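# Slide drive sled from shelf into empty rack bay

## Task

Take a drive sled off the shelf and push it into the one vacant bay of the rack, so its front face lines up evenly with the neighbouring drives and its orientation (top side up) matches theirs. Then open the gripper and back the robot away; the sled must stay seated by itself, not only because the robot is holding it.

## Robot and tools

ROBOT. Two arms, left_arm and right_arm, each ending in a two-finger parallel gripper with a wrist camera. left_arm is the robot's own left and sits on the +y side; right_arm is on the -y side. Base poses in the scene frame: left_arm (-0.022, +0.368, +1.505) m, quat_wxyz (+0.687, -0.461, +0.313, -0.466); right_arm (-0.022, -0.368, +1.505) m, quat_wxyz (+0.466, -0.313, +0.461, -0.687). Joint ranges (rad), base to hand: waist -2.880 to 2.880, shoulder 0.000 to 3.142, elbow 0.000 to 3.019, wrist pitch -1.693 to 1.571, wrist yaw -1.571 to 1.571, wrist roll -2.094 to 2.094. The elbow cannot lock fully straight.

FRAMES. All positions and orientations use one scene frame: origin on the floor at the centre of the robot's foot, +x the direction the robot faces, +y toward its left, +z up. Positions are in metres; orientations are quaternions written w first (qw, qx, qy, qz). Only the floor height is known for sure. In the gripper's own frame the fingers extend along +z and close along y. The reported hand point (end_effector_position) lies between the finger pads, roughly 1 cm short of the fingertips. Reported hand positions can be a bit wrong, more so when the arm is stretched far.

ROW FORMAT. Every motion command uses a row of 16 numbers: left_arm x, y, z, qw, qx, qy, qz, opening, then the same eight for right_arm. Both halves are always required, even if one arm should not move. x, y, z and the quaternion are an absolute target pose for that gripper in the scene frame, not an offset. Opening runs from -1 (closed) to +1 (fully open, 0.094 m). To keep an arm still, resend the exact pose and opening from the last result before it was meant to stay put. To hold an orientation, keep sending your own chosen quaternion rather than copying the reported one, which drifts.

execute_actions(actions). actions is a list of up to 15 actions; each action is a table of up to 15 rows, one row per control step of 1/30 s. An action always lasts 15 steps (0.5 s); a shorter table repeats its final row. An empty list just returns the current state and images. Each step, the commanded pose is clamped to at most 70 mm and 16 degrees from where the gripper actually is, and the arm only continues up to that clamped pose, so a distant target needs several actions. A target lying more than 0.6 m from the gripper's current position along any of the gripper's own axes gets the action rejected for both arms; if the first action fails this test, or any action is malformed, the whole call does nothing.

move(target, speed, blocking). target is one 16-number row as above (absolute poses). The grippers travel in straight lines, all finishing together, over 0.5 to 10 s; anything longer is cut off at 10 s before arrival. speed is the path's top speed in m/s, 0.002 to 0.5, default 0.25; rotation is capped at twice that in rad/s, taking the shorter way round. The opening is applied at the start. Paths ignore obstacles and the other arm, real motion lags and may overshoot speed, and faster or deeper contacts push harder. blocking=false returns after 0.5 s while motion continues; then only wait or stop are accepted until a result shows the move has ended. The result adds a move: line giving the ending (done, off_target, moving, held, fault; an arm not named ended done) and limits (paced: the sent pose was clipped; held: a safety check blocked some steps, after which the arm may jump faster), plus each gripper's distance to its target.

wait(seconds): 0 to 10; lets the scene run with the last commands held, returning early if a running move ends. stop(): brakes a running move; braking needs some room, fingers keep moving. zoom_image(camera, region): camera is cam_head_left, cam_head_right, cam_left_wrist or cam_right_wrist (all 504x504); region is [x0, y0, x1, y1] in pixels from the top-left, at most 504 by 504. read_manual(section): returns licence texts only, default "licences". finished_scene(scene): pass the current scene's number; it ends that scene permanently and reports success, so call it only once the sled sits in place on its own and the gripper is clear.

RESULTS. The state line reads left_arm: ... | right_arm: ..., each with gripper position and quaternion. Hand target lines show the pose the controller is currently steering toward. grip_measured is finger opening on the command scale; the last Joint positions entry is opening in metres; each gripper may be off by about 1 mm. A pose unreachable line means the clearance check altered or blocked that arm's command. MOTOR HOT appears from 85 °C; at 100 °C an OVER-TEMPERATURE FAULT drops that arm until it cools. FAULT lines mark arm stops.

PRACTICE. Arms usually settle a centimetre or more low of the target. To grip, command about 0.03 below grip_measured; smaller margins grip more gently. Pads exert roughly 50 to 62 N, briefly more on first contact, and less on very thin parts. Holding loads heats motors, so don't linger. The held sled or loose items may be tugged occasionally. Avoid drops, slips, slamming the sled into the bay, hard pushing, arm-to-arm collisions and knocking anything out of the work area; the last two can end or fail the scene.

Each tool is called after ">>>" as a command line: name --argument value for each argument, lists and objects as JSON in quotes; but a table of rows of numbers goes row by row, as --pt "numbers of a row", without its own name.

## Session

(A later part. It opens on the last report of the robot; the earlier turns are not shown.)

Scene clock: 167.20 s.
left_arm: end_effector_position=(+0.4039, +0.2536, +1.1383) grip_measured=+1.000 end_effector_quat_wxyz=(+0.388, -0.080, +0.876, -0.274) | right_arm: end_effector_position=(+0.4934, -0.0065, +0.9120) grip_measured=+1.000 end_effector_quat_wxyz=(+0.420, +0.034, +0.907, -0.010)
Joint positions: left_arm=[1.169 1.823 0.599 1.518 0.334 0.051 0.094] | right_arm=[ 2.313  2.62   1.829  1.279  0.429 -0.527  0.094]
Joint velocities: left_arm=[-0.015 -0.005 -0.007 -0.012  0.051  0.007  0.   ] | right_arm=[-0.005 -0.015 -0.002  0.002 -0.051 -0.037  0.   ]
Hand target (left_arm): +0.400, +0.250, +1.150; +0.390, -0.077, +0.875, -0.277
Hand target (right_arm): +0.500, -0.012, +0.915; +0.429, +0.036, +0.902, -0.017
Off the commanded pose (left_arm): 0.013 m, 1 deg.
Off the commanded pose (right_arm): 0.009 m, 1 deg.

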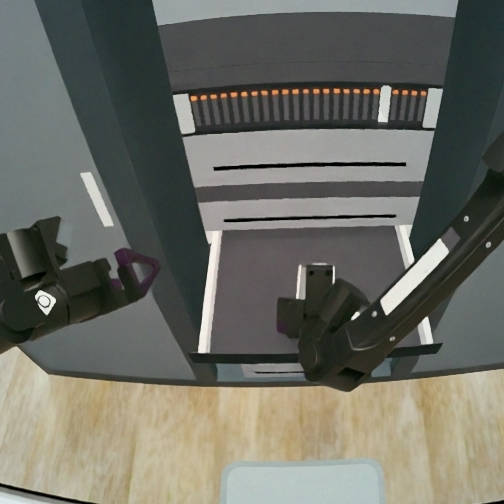

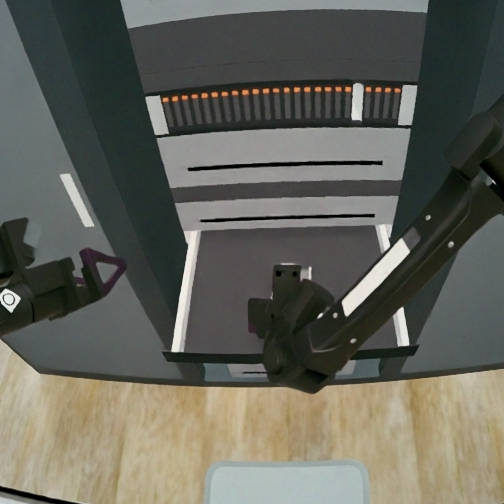

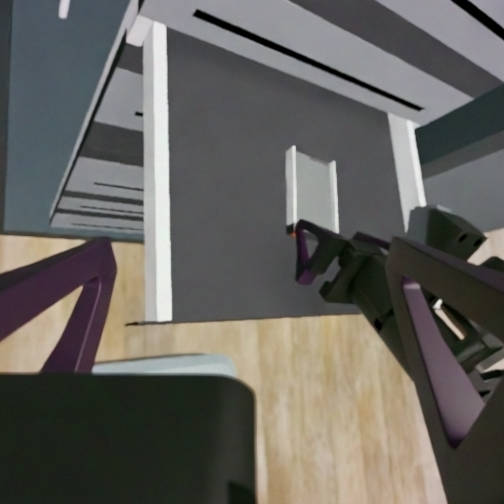

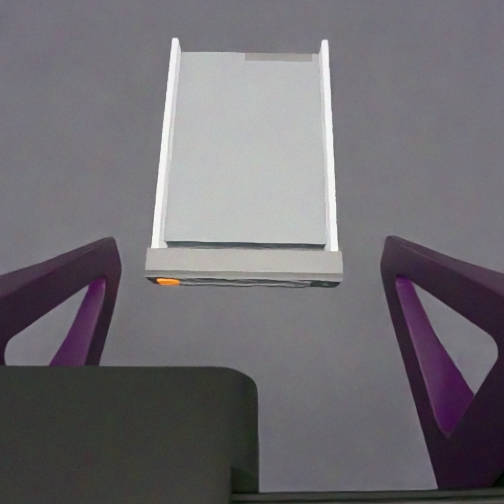

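>>> execute_actions --actions '[[[0.40,0.25,1.15,0.390,-0.077,0.875,-0.277,1,0.508,-0.010,0.905,0.43,0.036,0.903,-0.017,1]],[[0.40,0.25,1.15,0.390,-0.077,0.875,-0.277,1,0.514,-0.009,0.895,0.43,0.036,0.903,-0.017,1]],[[0.40,0.25,1.15,0.390,-0.077,0.875,-0.277,1,0.514,-0.009,0.895,0.43,0.036,0.903,-0.017,1]]]'

Scene clock: 173.43 s.
left_arm: end_effector_position=(+0.4039, +0.2536, +1.1383) grip_measured=+1.000 end_effector_quat_wxyz=(+0.388, -0.080, +0.876, -0.274) | right_arm: end_effector_position=(+0.5232, -0.0029, +0.9086) grip_measured=+1.000 end_effector_quat_wxyz=(+0.438, +0.044, +0.898, -0.012)
Joint positions: left_arm=[1.169 1.823 0.599 1.518 0.334 0.051 0.094] | right_arm=[ 2.313  2.644  1.932  1.245  0.418 -0.527  0.094]
Joint velocities: left_arm=[ 0.005 -0.005  0.002 -0.022 -0.037 -0.022  0.   ] | right_arm=[-0.005  0.005  0.007 -0.012  0.066 -0.051  0.   ]
Hand target (left_arm): +0.400, +0.250, +1.150; +0.390, -0.077, +0.875, -0.277
Hand target (right_arm): +0.514, -0.009, +0.896; +0.430, +0.036, +0.902, -0.017
Off the commanded pose (left_arm): 0.013 m, 1 deg.
Off the commanded pose (right_arm): 0.017 m, 2 deg.

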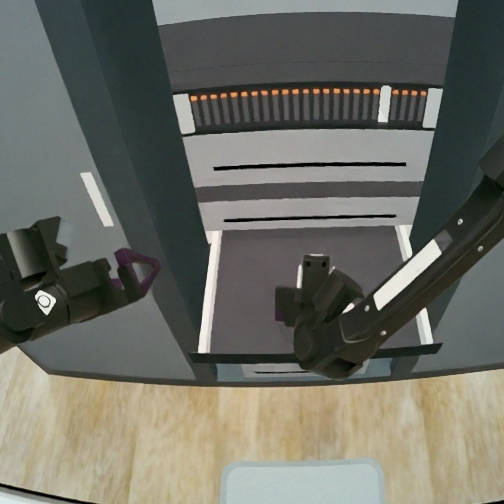

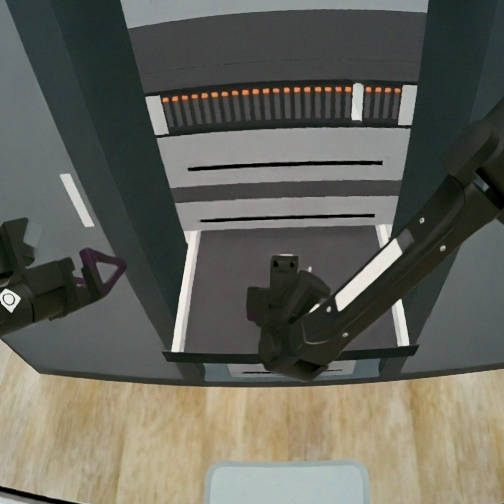

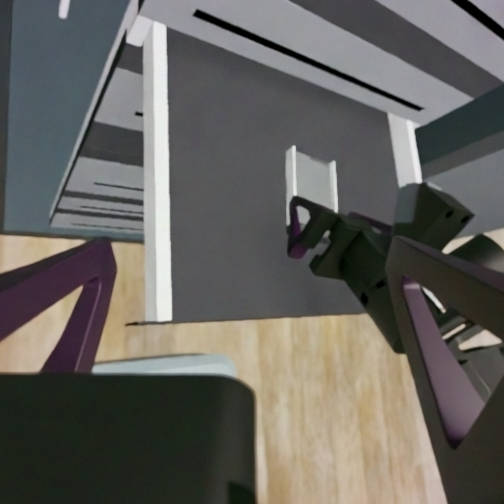

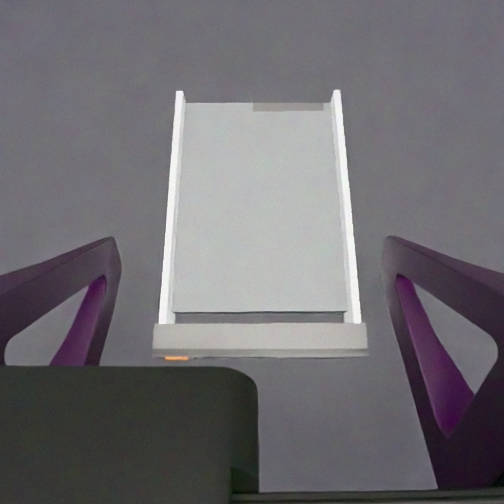

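Stiction; correct.

>>> execute_actions --actions '[[[0.40,0.25,1.15,0.390,-0.077,0.875,-0.277,1,0.505,-0.011,0.886,0.43,0.036,0.903,-0.017,1]],[[0.40,0.25,1.15,0.390,-0.077,0.875,-0.277,1,0.505,-0.011,0.886,0.43,0.036,0.903,-0.017,1]]]'

Scene clock: 178.47 s.
left_arm: end_effector_position=(+0.4039, +0.2536, +1.1383) grip_measured=+1.000 end_effector_quat_wxyz=(+0.388, -0.080, +0.876, -0.274) | right_arm: end_effector_position=(+0.5108, +0.0039, +0.9024) grip_measured=+1.000 end_effector_quat_wxyz=(+0.436, +0.039, +0.899, -0.008)
Joint positions: left_arm=[1.169 1.823 0.599 1.518 0.334 0.051 0.094] | right_arm=[ 2.312  2.669  1.943  1.245  0.41  -0.527  0.094]
Joint velocities: left_arm=[ 0.015 -0.005 -0.007 -0.012  0.007 -0.066  0.   ] | right_arm=[-0.005 -0.015 -0.002 -0.012 -0.051  0.037  0.   ]
Hand target (left_arm): +0.400, +0.250, +1.150; +0.390, -0.077, +0.875, -0.277
Hand target (right_arm): +0.505, -0.011, +0.887; +0.430, +0.036, +0.902, -0.017
Off the commanded pose (left_arm): 0.013 m, 1 deg.
Off the commanded pose (right_arm): 0.023 m, 1 deg.

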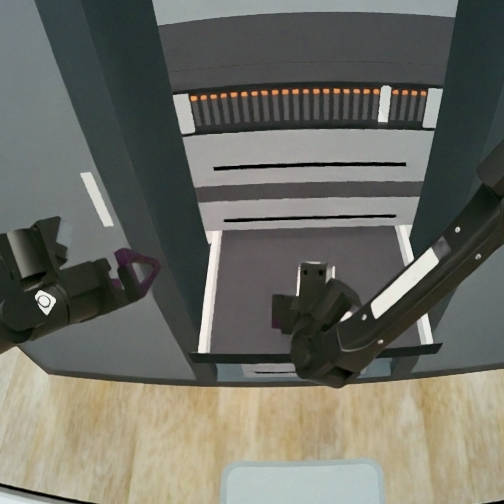

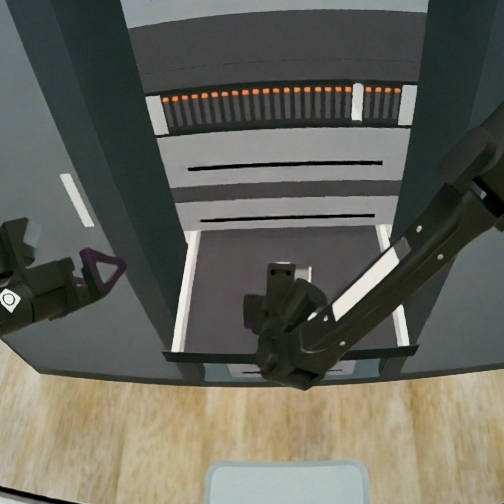

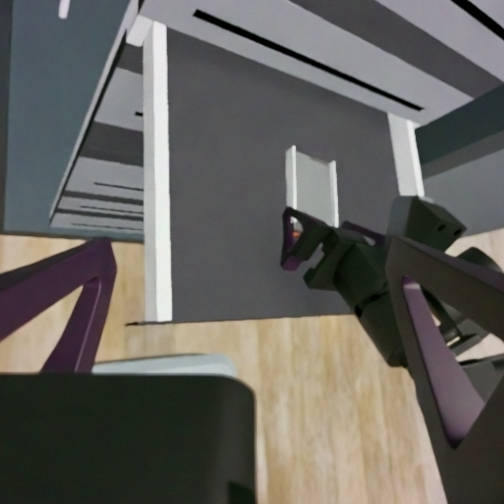

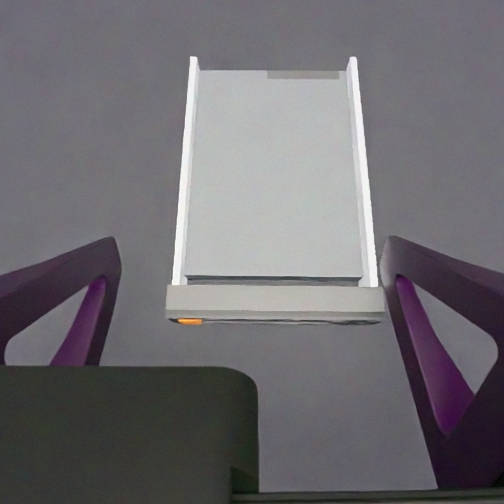

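>>> execute_actions --actions '[[[0.40,0.25,1.15,0.390,-0.077,0.875,-0.277,1,0.506,-0.017,0.886,0.43,0.036,0.903,-0.017,1]],[[0.40,0.25,1.15,0.390,-0.077,0.875,-0.277,1,0.506,-0.017,0.886,0.43,0.036,0.903,-0.017,1]]]'

Scene clock: 184.00 s.
left_arm: end_effector_position=(+0.4039, +0.2536, +1.1383) grip_measured=+1.000 end_effector_quat_wxyz=(+0.388, -0.080, +0.876, -0.274) | right_arm: end_effector_position=(+0.5106, -0.0019, +0.8982) grip_measured=+1.000 end_effector_quat_wxyz=(+0.436, +0.038, +0.899, -0.010)
Joint positions: left_arm=[1.169 1.823 0.599 1.518 0.334 0.051 0.094] | right_arm=[ 2.303  2.669  1.943  1.245  0.404 -0.527  0.094]
Joint velocities: left_arm=[-0.024  0.005 -0.002  0.012  0.022  0.066  0.   ] | right_arm=[-0.015 -0.015  0.007  0.002 -0.007 -0.037  0.   ]
Hand target (left_arm): +0.400, +0.250, +1.150; +0.390, -0.077, +0.875, -0.277
Hand target (right_arm): +0.506, -0.017, +0.886; +0.430, +0.036, +0.902, -0.017
Off the commanded pose (left_arm): 0.013 m, 1 deg.
Off the commanded pose (right_arm): 0.020 m, 1 deg.

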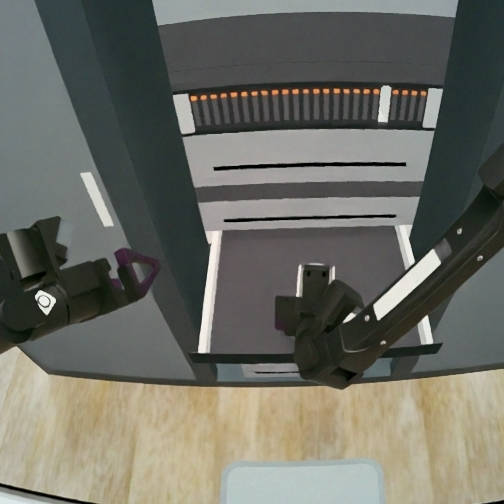

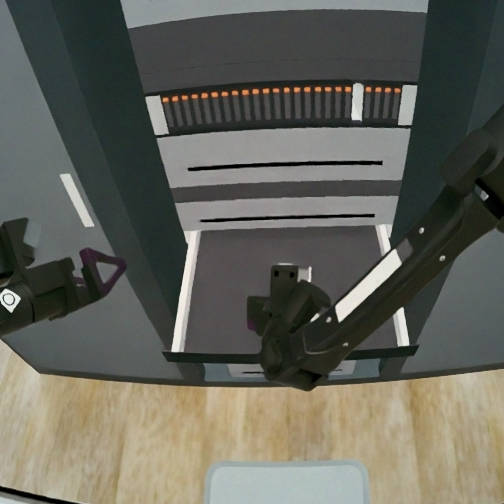

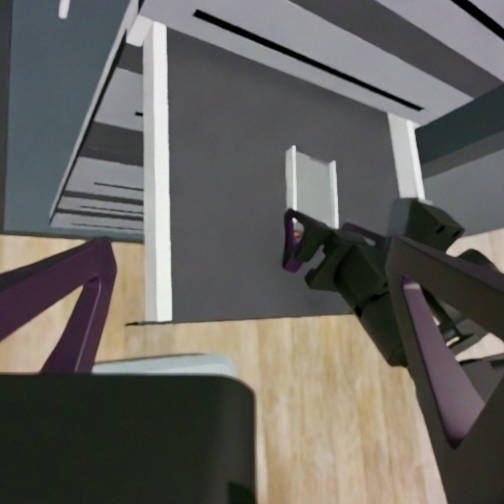

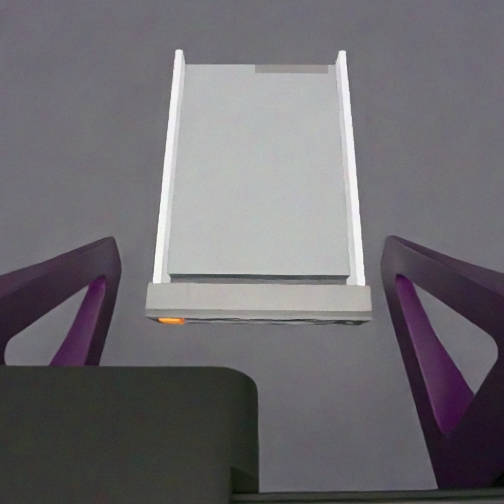

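>>> execute_actions --actions '[[[0.40,0.25,1.15,0.390,-0.077,0.875,-0.277,1,0.505,-0.021,0.881,0.43,0.036,0.903,-0.017,1]],[[0.40,0.25,1.15,0.390,-0.077,0.875,-0.277,1,0.505,-0.021,0.881,0.43,0.036,0.903,-0.017,1]]]'

Scene clock: 189.37 s.
left_arm: end_effector_position=(+0.4039, +0.2536, +1.1383) grip_measured=+1.000 end_effector_quat_wxyz=(+0.388, -0.080, +0.876, -0.274) | right_arm: end_effector_position=(+0.5105, -0.0069, +0.8946) grip_measured=+1.000 end_effector_quat_wxyz=(+0.436, +0.036, +0.899, -0.011)
Joint positions: left_arm=[1.169 1.823 0.599 1.518 0.334 0.051 0.094] | right_arm=[ 2.295  2.669  1.943  1.245  0.397 -0.527  0.094]
Joint velocities: left_arm=[-0.005  0.015 -0.002  0.002 -0.037 -0.037  0.   ] | right_arm=[ 0.005 -0.015 -0.007 -0.002 -0.007 -0.007  0.   ]
Hand target (left_arm): +0.400, +0.250, +1.150; +0.390, -0.077, +0.875, -0.277
Hand target (right_arm): +0.505, -0.021, +0.881; +0.430, +0.036, +0.902, -0.017
Off the commanded pose (left_arm): 0.013 m, 1 deg.
Off the commanded pose (right_arm): 0.020 m, 1 deg.

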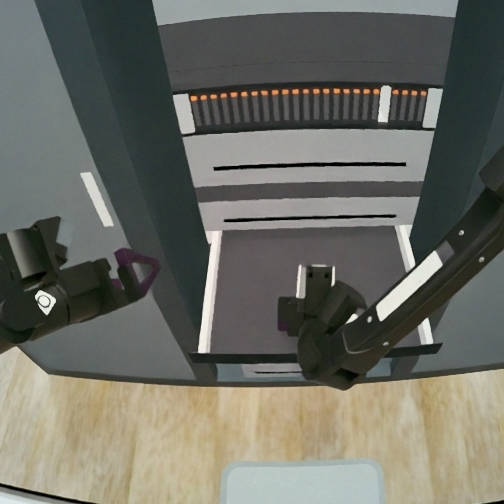

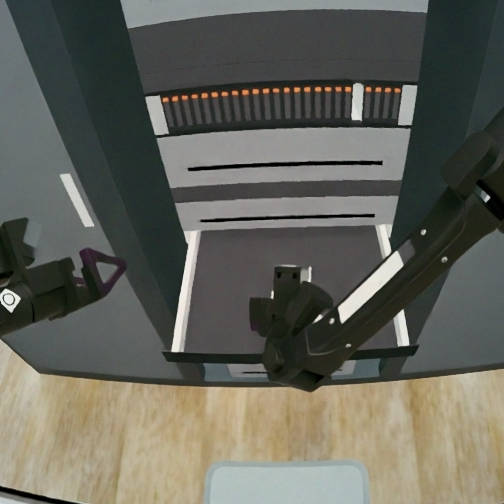

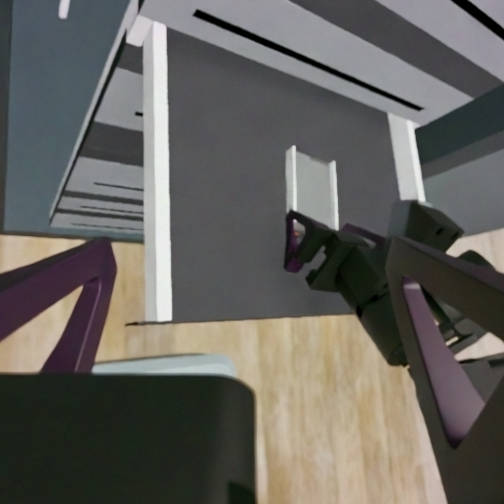

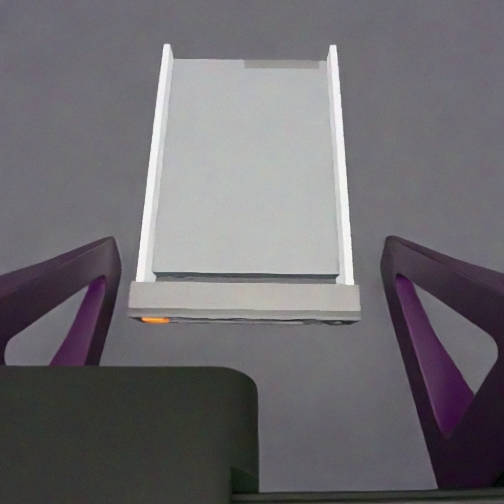

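>>> execute_actions --actions '[[[0.40,0.25,1.15,0.390,-0.077,0.875,-0.277,1,0.505,-0.021,0.880,0.43,0.036,0.903,-0.017,0.62]],[[0.40,0.25,1.15,0.390,-0.077,0.875,-0.277,1,0.505,-0.021,0.880,0.43,0.036,0.903,-0.017,0.50]],[[0.40,0.25,1.15,0.390,-0.077,0.875,-0.277,1,0.505,-0.021,0.880,0.43,0.036,0.903,-0.017,0.50]]]'

>>> move --target '[0.40,0.25,1.15,0.390,-0.077,0.875,-0.277,1,0.50,-0.06,1.08,0.436,0,0.90,0,0.50]' --speed 0.12

Scene clock: 199.13 s.
left_arm: end_effector_position=(+0.4039, +0.2536, +1.1383) grip_measured=+1.000 end_effector_quat_wxyz=(+0.388, -0.080, +0.876, -0.274) | right_arm: end_effector_position=(+0.5105, -0.0068, +0.8946) grip_measured=+0.576 end_effector_quat_wxyz=(+0.437, +0.036, +0.899, -0.010)
Joint positions: left_arm=[1.169 1.823 0.599 1.518 0.334 0.051 0.094] | right_arm=[ 2.295  2.669  1.943  1.245  0.396 -0.527  0.074]
Joint velocities: left_arm=[-0.024 -0.005 -0.002  0.007 -0.007 -0.007  0.   ] | right_arm=[-0.005  0.015 -0.017 -0.002 -0.037 -0.037  0.   ]
Hand target (left_arm): +0.400, +0.250, +1.150; +0.390, -0.077, +0.875, -0.277
Hand target (right_arm): +0.505, -0.021, +0.881; +0.430, +0.036, +0.902, -0.017
Off the commanded pose (left_arm): 0.013 m, 1 deg.
Off the commanded pose (right_arm): 0.021 m, 1 deg.

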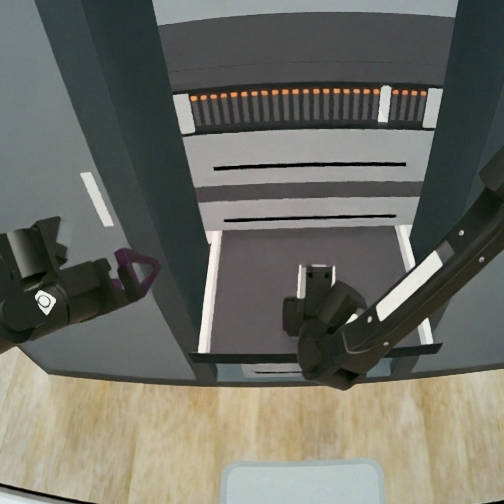

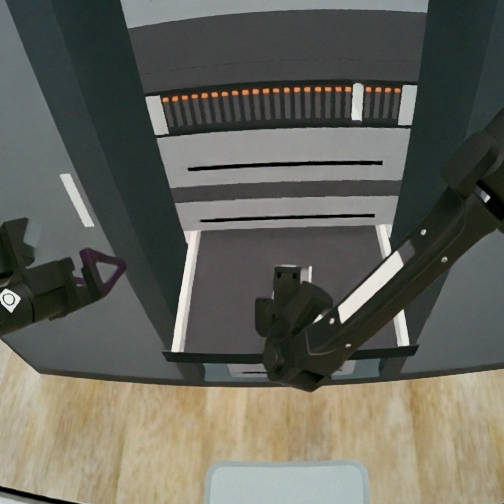

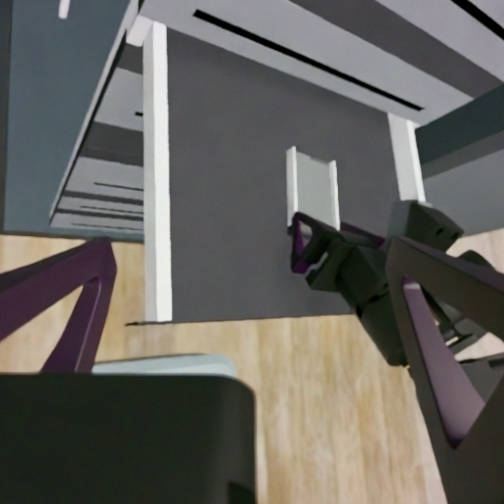

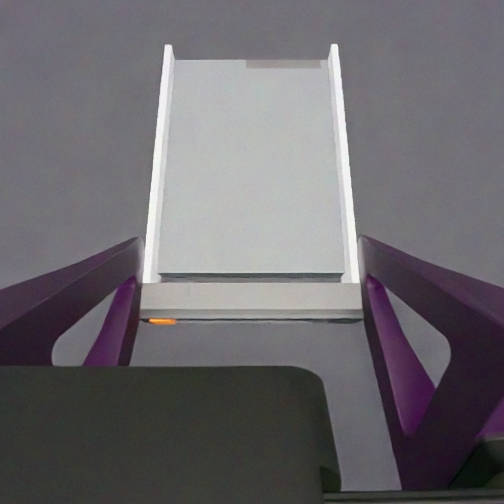

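Scene clock: 201.17 s.
left_arm: end_effector_position=(+0.4039, +0.2536, +1.1383) grip_measured=+1.000 end_effector_quat_wxyz=(+0.388, -0.080, +0.876, -0.274) | right_arm: end_effector_position=(+0.4969, -0.0700, +1.0615) grip_measured=+0.576 end_effector_quat_wxyz=(+0.425, -0.003, +0.905, -0.007)
Joint positions: left_arm=[1.169 1.823 0.599 1.518 0.334 0.051 0.094] | right_arm=[ 2.378  2.228  1.24   1.48   0.449 -0.62   0.074]
Joint velocities: left_arm=[-0.005 -0.005 -0.002  0.007 -0.066  0.051  0.   ] | right_arm=[-0.015  0.015 -0.002 -0.017 -0.007  0.007  0.001]
Hand target (left_arm): +0.400, +0.250, +1.150; +0.390, -0.077, +0.875, -0.277
Hand target (right_arm): +0.501, -0.061, +1.079; +0.436, -0.001, +0.900, -0.000
Off the commanded pose (left_arm): 0.013 m, 1 deg.
Off the commanded pose (right_arm): 0.021 m, 2 deg.
move: off_target (left_arm, right_arm)

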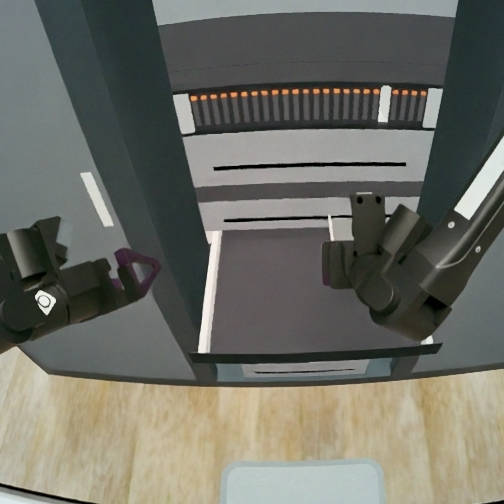

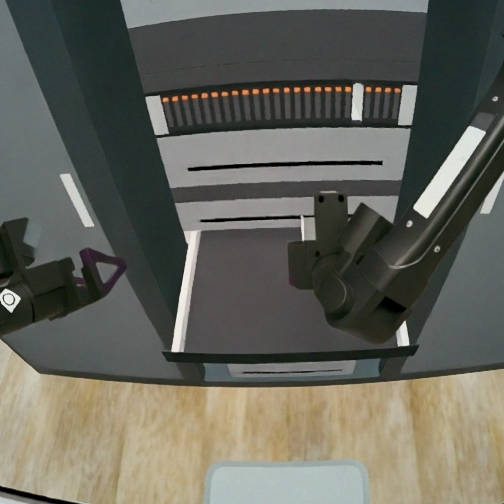

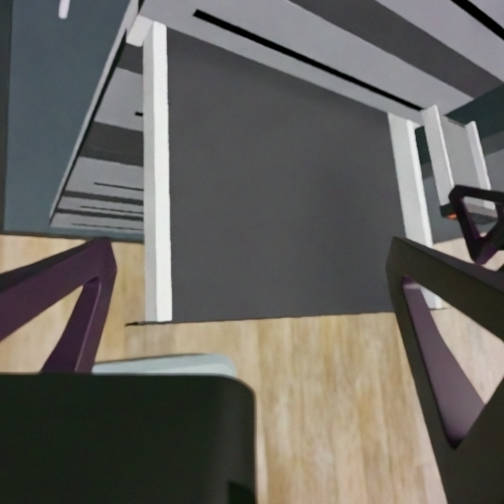

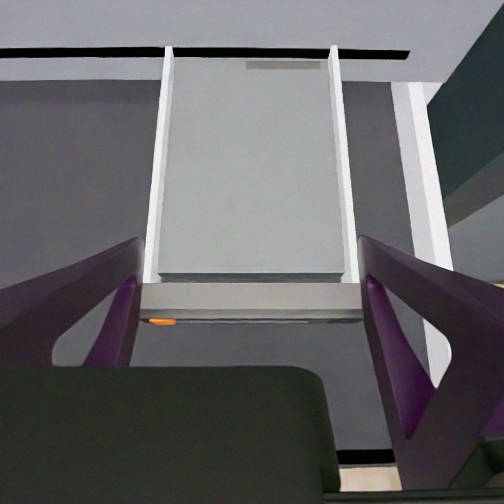

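>>> move --target '[0.52,0.03,1.30,0.392,-0.081,0.87,-0.288,-1,0.57,-0.17,1.225,0.309,0.309,0.636,0.636,0.50]' --speed 0.2

Scene clock: 222.70 s.
left_arm: end_effector_position=(+0.5215, +0.0359, +1.2949) grip_measured=-0.992 end_effector_quat_wxyz=(+0.396, -0.083, +0.869, -0.284) | right_arm: end_effector_position=(+0.5596, -0.1556, +1.2163) grip_measured=+0.576 end_effector_quat_wxyz=(+0.285, +0.316, +0.643, +0.636)
Joint positions: left_arm=[ 0.513  1.698  0.819  1.183 -0.271  0.23   0.   ] | right_arm=[ 2.142  1.776  0.939  1.428 -0.677  0.88   0.074]
Joint velocities: left_arm=[-0.015 -0.015  0.002 -0.002 -0.007 -0.066 -0.001] | right_arm=[-0.005 -0.005  0.017  0.007 -0.037  0.022  0.   ]
Hand target (left_arm): +0.520, +0.030, +1.299; +0.394, -0.077, +0.870, -0.287
Hand target (right_arm): +0.573, -0.170, +1.224; +0.307, +0.312, +0.635, +0.636
Off the commanded pose (left_arm): 0.008 m, 1 deg.
Off the commanded pose (right_arm): 0.020 m, 3 deg.
move: off_target (right_arm)

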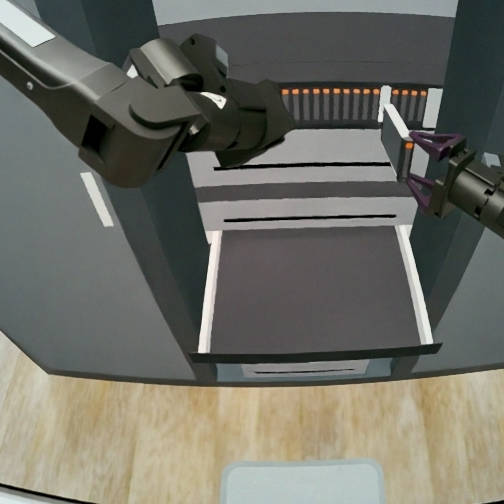

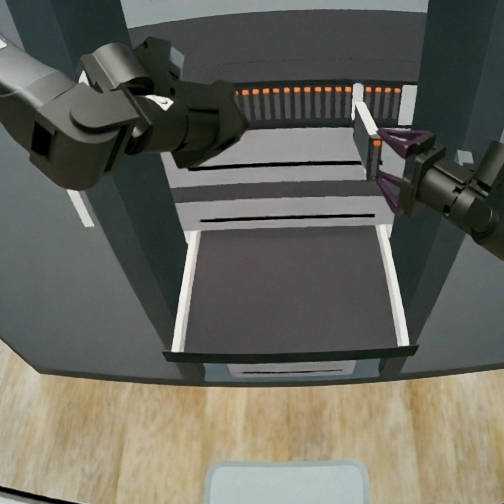

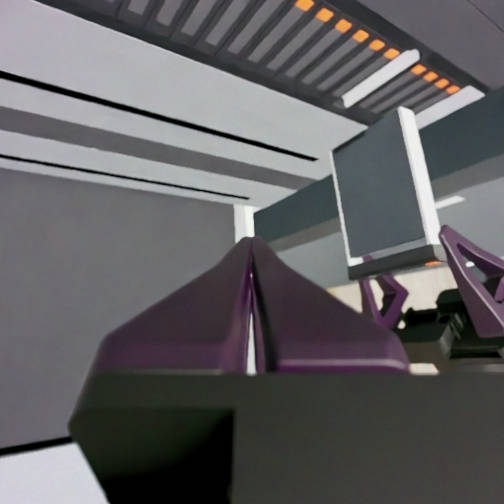

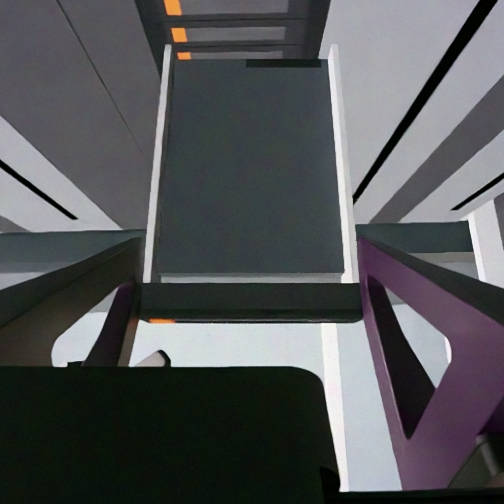

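>>> move --target '[0.56,-0.13,1.34,0.43,0,0.903,0,-1,0.585,-0.185,1.232,0.309,0.309,0.636,0.636,0.50]' --speed 0.12

Scene clock: 232.13 s.
left_arm: end_effector_position=(+0.5639, -0.1217, +1.3311) grip_measured=-0.992 end_effector_quat_wxyz=(+0.427, +0.004, +0.904, +0.005) | right_arm: end_effector_position=(+0.5752, -0.1731, +1.2283) grip_measured=+0.576 end_effector_quat_wxyz=(+0.302, +0.310, +0.637, +0.638)
Joint positions: left_arm=[ 0.238  2.19   1.474  1.446 -0.878  1.     0.   ] | right_arm=[ 2.126  1.733  0.939  1.428 -0.691  0.891  0.074]
Joint velocities: left_arm=[-0.005 -0.005 -0.007 -0.002 -0.051 -0.022 -0.001] | right_arm=[-0.005 -0.015 -0.012 -0.007 -0.007  0.037  0.001]
Hand target (left_arm): +0.561, -0.130, +1.340; +0.430, +0.001, +0.903, +0.001
Hand target (right_arm): +0.585, -0.185, +1.232; +0.309, +0.309, +0.636, +0.636
Off the commanded pose (left_arm): 0.013 m, 1 deg.
Off the commanded pose (right_arm): 0.016 m, 1 deg.
move: off_target (left_arm, right_arm)

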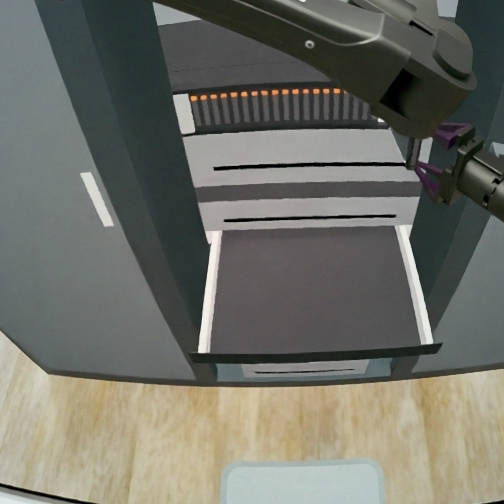

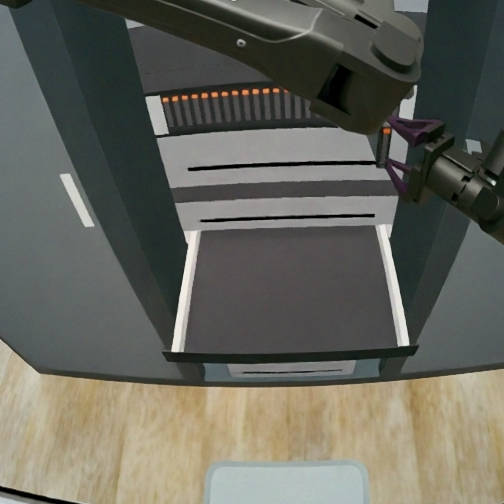

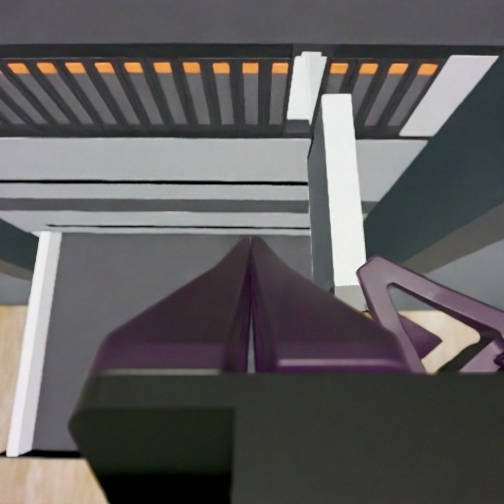

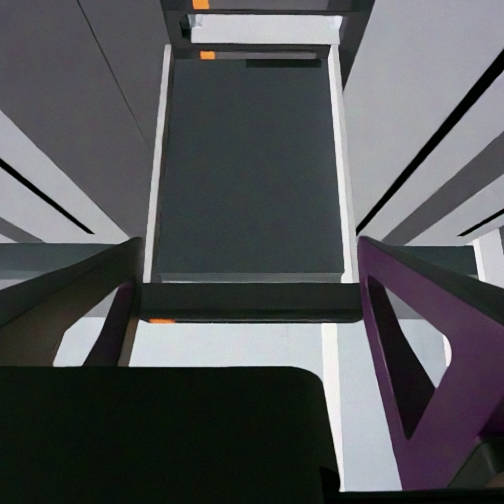

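>>> execute_actions --actions '[[[0.56,-0.15,1.34,0.43,0,0.903,0,-1,0.585,-0.175,1.228,0.309,0.309,0.636,0.636,0.50]],[[0.56,-0.166,1.34,0.43,0,0.903,0,-1,0.585,-0.172,1.228,0.309,0.309,0.636,0.636,0.50]],[[0.56,-0.166,1.34,0.43,0,0.903,0,-1,0.585,-0.172,1.228,0.309,0.309,0.636,0.636,0.50]]]'

Scene clock: 242.17 s.
left_arm: end_effector_position=(+0.5661, -0.1521, +1.3314) grip_measured=-0.992 end_effector_quat_wxyz=(+0.431, -0.008, +0.902, +0.007) | right_arm: end_effector_position=(+0.5835, -0.1754, +1.2275) grip_measured=+0.576 end_effector_quat_wxyz=(+0.310, +0.312, +0.636, +0.635)
Joint positions: left_arm=[ 0.222  2.275  1.6    1.447 -0.892  1.018  0.   ] | right_arm=[ 2.126  1.733  0.956  1.425 -0.681  0.891  0.074]
Joint velocities: left_arm=[-0.005  0.005  0.007 -0.012 -0.037  0.022  0.001] | right_arm=[ 0.015  0.005 -0.017 -0.007 -0.007 -0.007 -0.001]
Hand target (left_arm): +0.560, -0.166, +1.340; +0.430, +0.000, +0.903, -0.000
Hand target (right_arm): +0.585, -0.172, +1.228; +0.309, +0.309, +0.636, +0.636
Off the commanded pose (left_arm): 0.017 m, 1 deg.
Off the commanded pose (right_arm): 0.004 m, 0 deg.

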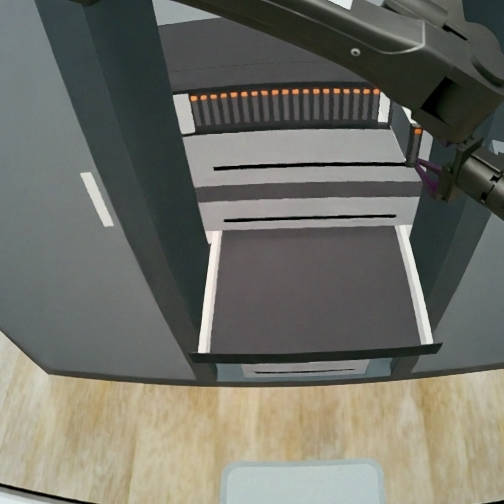

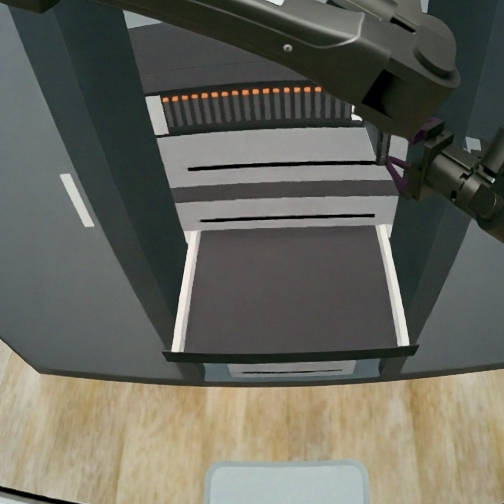

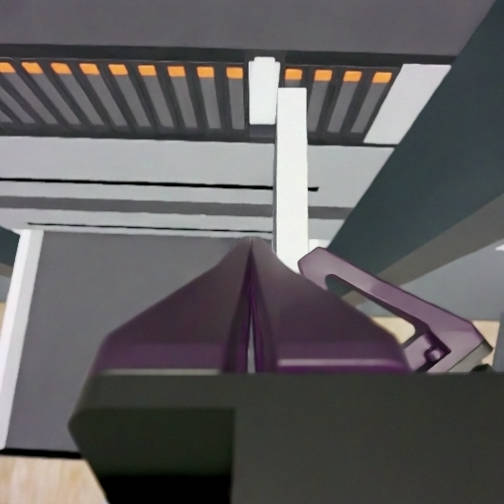

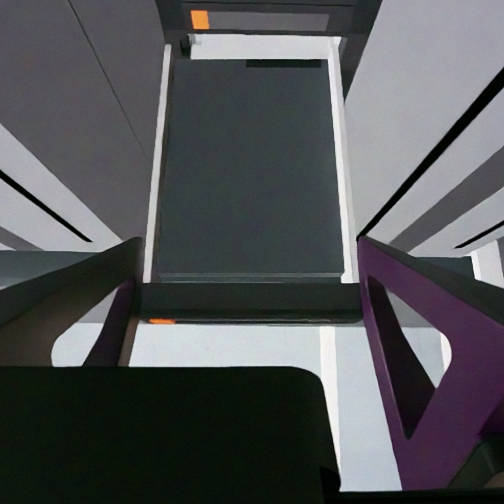

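>>> execute_actions --actions '[[[0.56,-0.166,1.34,0.43,0,0.903,0,-1,0.59,-0.158,1.226,0.309,0.309,0.636,0.636,0.50]],[[0.56,-0.166,1.34,0.43,0,0.903,0,-1,0.59,-0.150,1.226,0.309,0.309,0.636,0.636,0.50]],[[0.56,-0.166,1.34,0.43,0,0.903,0,-1,0.59,-0.150,1.226,0.309,0.309,0.636,0.636,0.50]]]'

Scene clock: 249.53 s.
left_arm: end_effector_position=(+0.5661, -0.1521, +1.3314) grip_measured=-0.992 end_effector_quat_wxyz=(+0.431, -0.008, +0.902, +0.007) | right_arm: end_effector_position=(+0.5906, -0.1636, +1.2224) grip_measured=+0.576 end_effector_quat_wxyz=(+0.313, +0.314, +0.638, +0.629)
Joint positions: left_arm=[ 0.222  2.275  1.6    1.447 -0.892  1.018  0.   ] | right_arm=[ 2.147  1.753  0.987  1.402 -0.652  0.867  0.074]
Joint velocities: left_arm=[-0.005 -0.015 -0.012  0.002  0.051 -0.022  0.   ] | right_arm=[-0.005  0.005 -0.017 -0.007 -0.037  0.081 -0.001]
Hand target (left_arm): +0.560, -0.166, +1.340; +0.430, +0.000, +0.903, -0.000
Hand target (right_arm): +0.590, -0.150, +1.226; +0.309, +0.309, +0.636, +0.636
Off the commanded pose (left_arm): 0.017 m, 1 deg.
Off the commanded pose (right_arm): 0.014 m, 1 deg.

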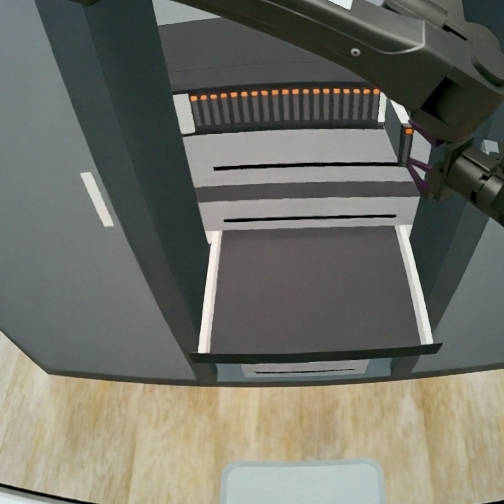

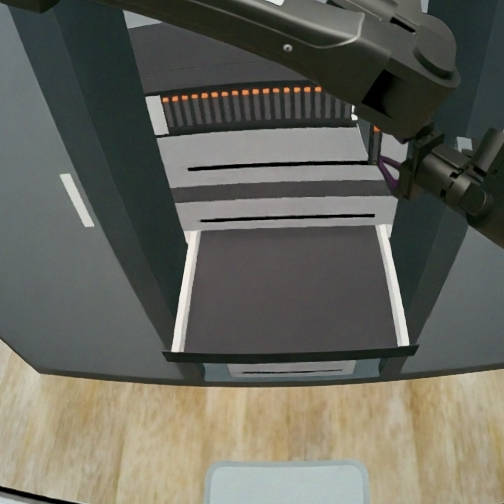

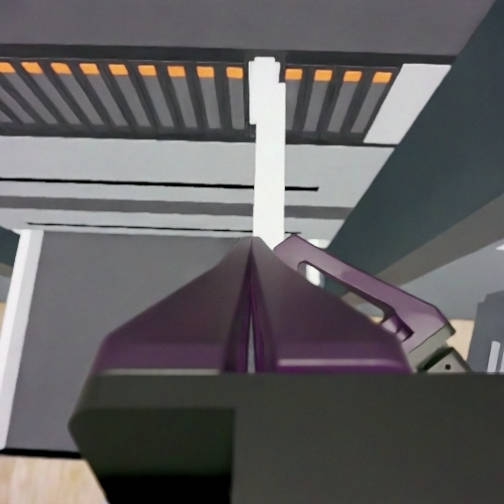

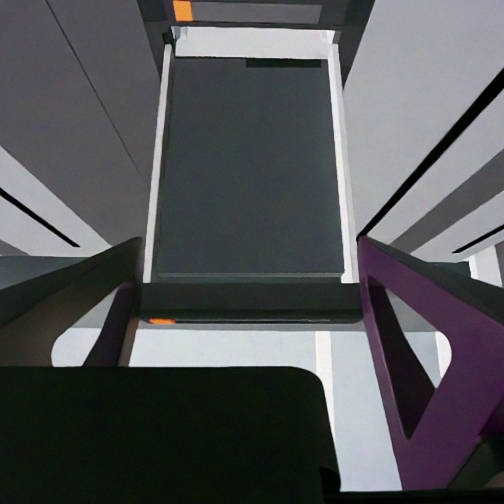

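>>> execute_actions --actions '[[[0.56,-0.166,1.34,0.43,0,0.903,0,-1,0.595,-0.145,1.226,0.309,0.309,0.636,0.636,0.50]],[[0.56,-0.166,1.34,0.43,0,0.903,0,-1,0.595,-0.145,1.226,0.309,0.309,0.636,0.636,0.50]]]'

>>> zoom_image --camera "cam_left_wrist" --region '[190, 30, 340, 180]'

>>> zoom_image --camera "cam_right_wrist" --region '[130, 0, 380, 120]'

Scene clock: 259.13 s.
left_arm: end_effector_position=(+0.5661, -0.1521, +1.3314) grip_measured=-0.992 end_effector_quat_wxyz=(+0.431, -0.008, +0.902, +0.007) | right_arm: end_effector_position=(+0.5971, -0.1607, +1.2218) grip_measured=+0.576 end_effector_quat_wxyz=(+0.315, +0.314, +0.638, +0.628)
Joint positions: left_arm=[ 0.222  2.275  1.6    1.447 -0.892  1.018  0.   ] | right_arm=[ 2.154  1.755  1.005  1.386 -0.644  0.86   0.074]
Joint velocities: left_arm=[-0.005 -0.005 -0.027  0.012  0.007 -0.037  0.001] | right_arm=[ 0.005  0.005 -0.017 -0.017  0.007 -0.037  0.001]
Hand target (left_arm): +0.560, -0.166, +1.340; +0.430, +0.000, +0.903, -0.000
Hand target (right_arm): +0.595, -0.145, +1.226; +0.309, +0.309, +0.636, +0.636
Off the commanded pose (left_arm): 0.017 m, 1 deg.
Off the commanded pose (right_arm): 0.016 m, 1 deg.

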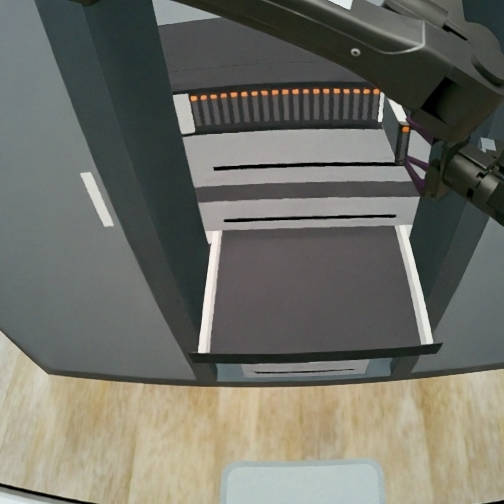

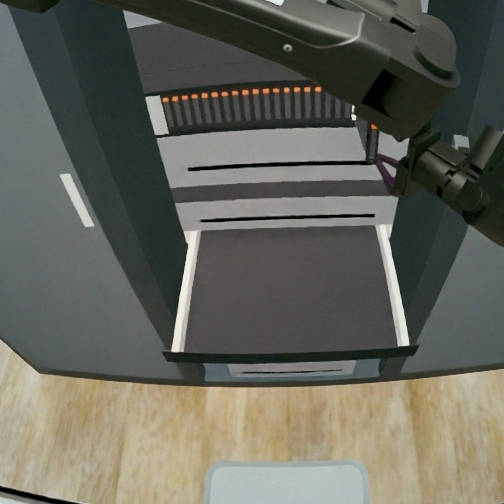

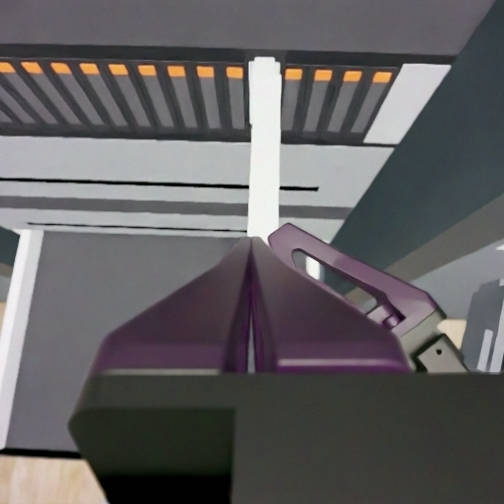

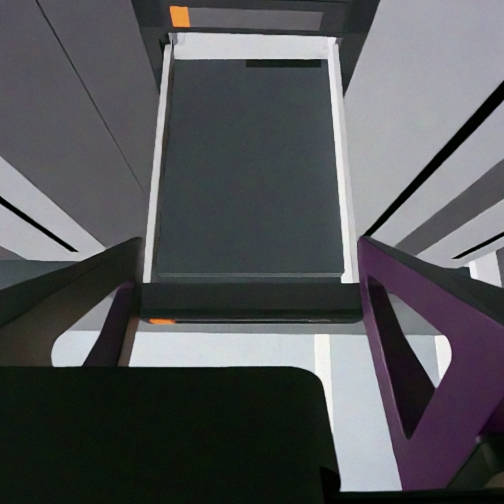

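Region (190, 30, 340, 180) of cam_left_wrist's 504x504 image, scaled by 3.360, with more detail than that image has.

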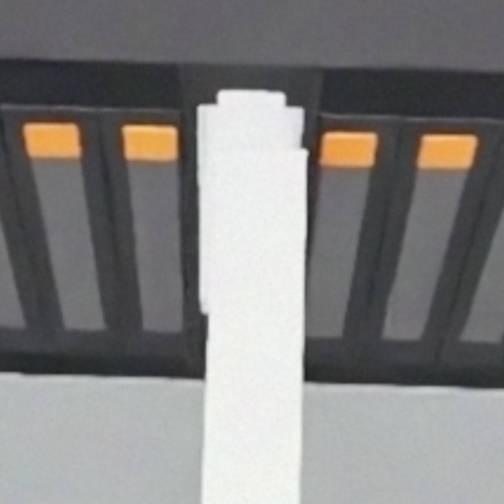

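Region (130, 0, 380, 120) of cam_right_wrist's 504x504 image, scaled by 2.016, with more detail than that image has; it fills the top 242 rows of this view, and the rest is white.

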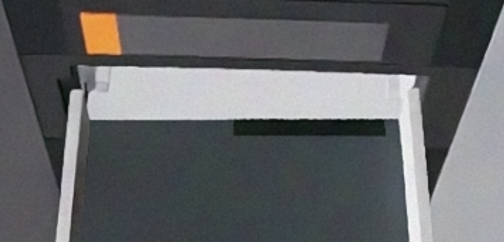

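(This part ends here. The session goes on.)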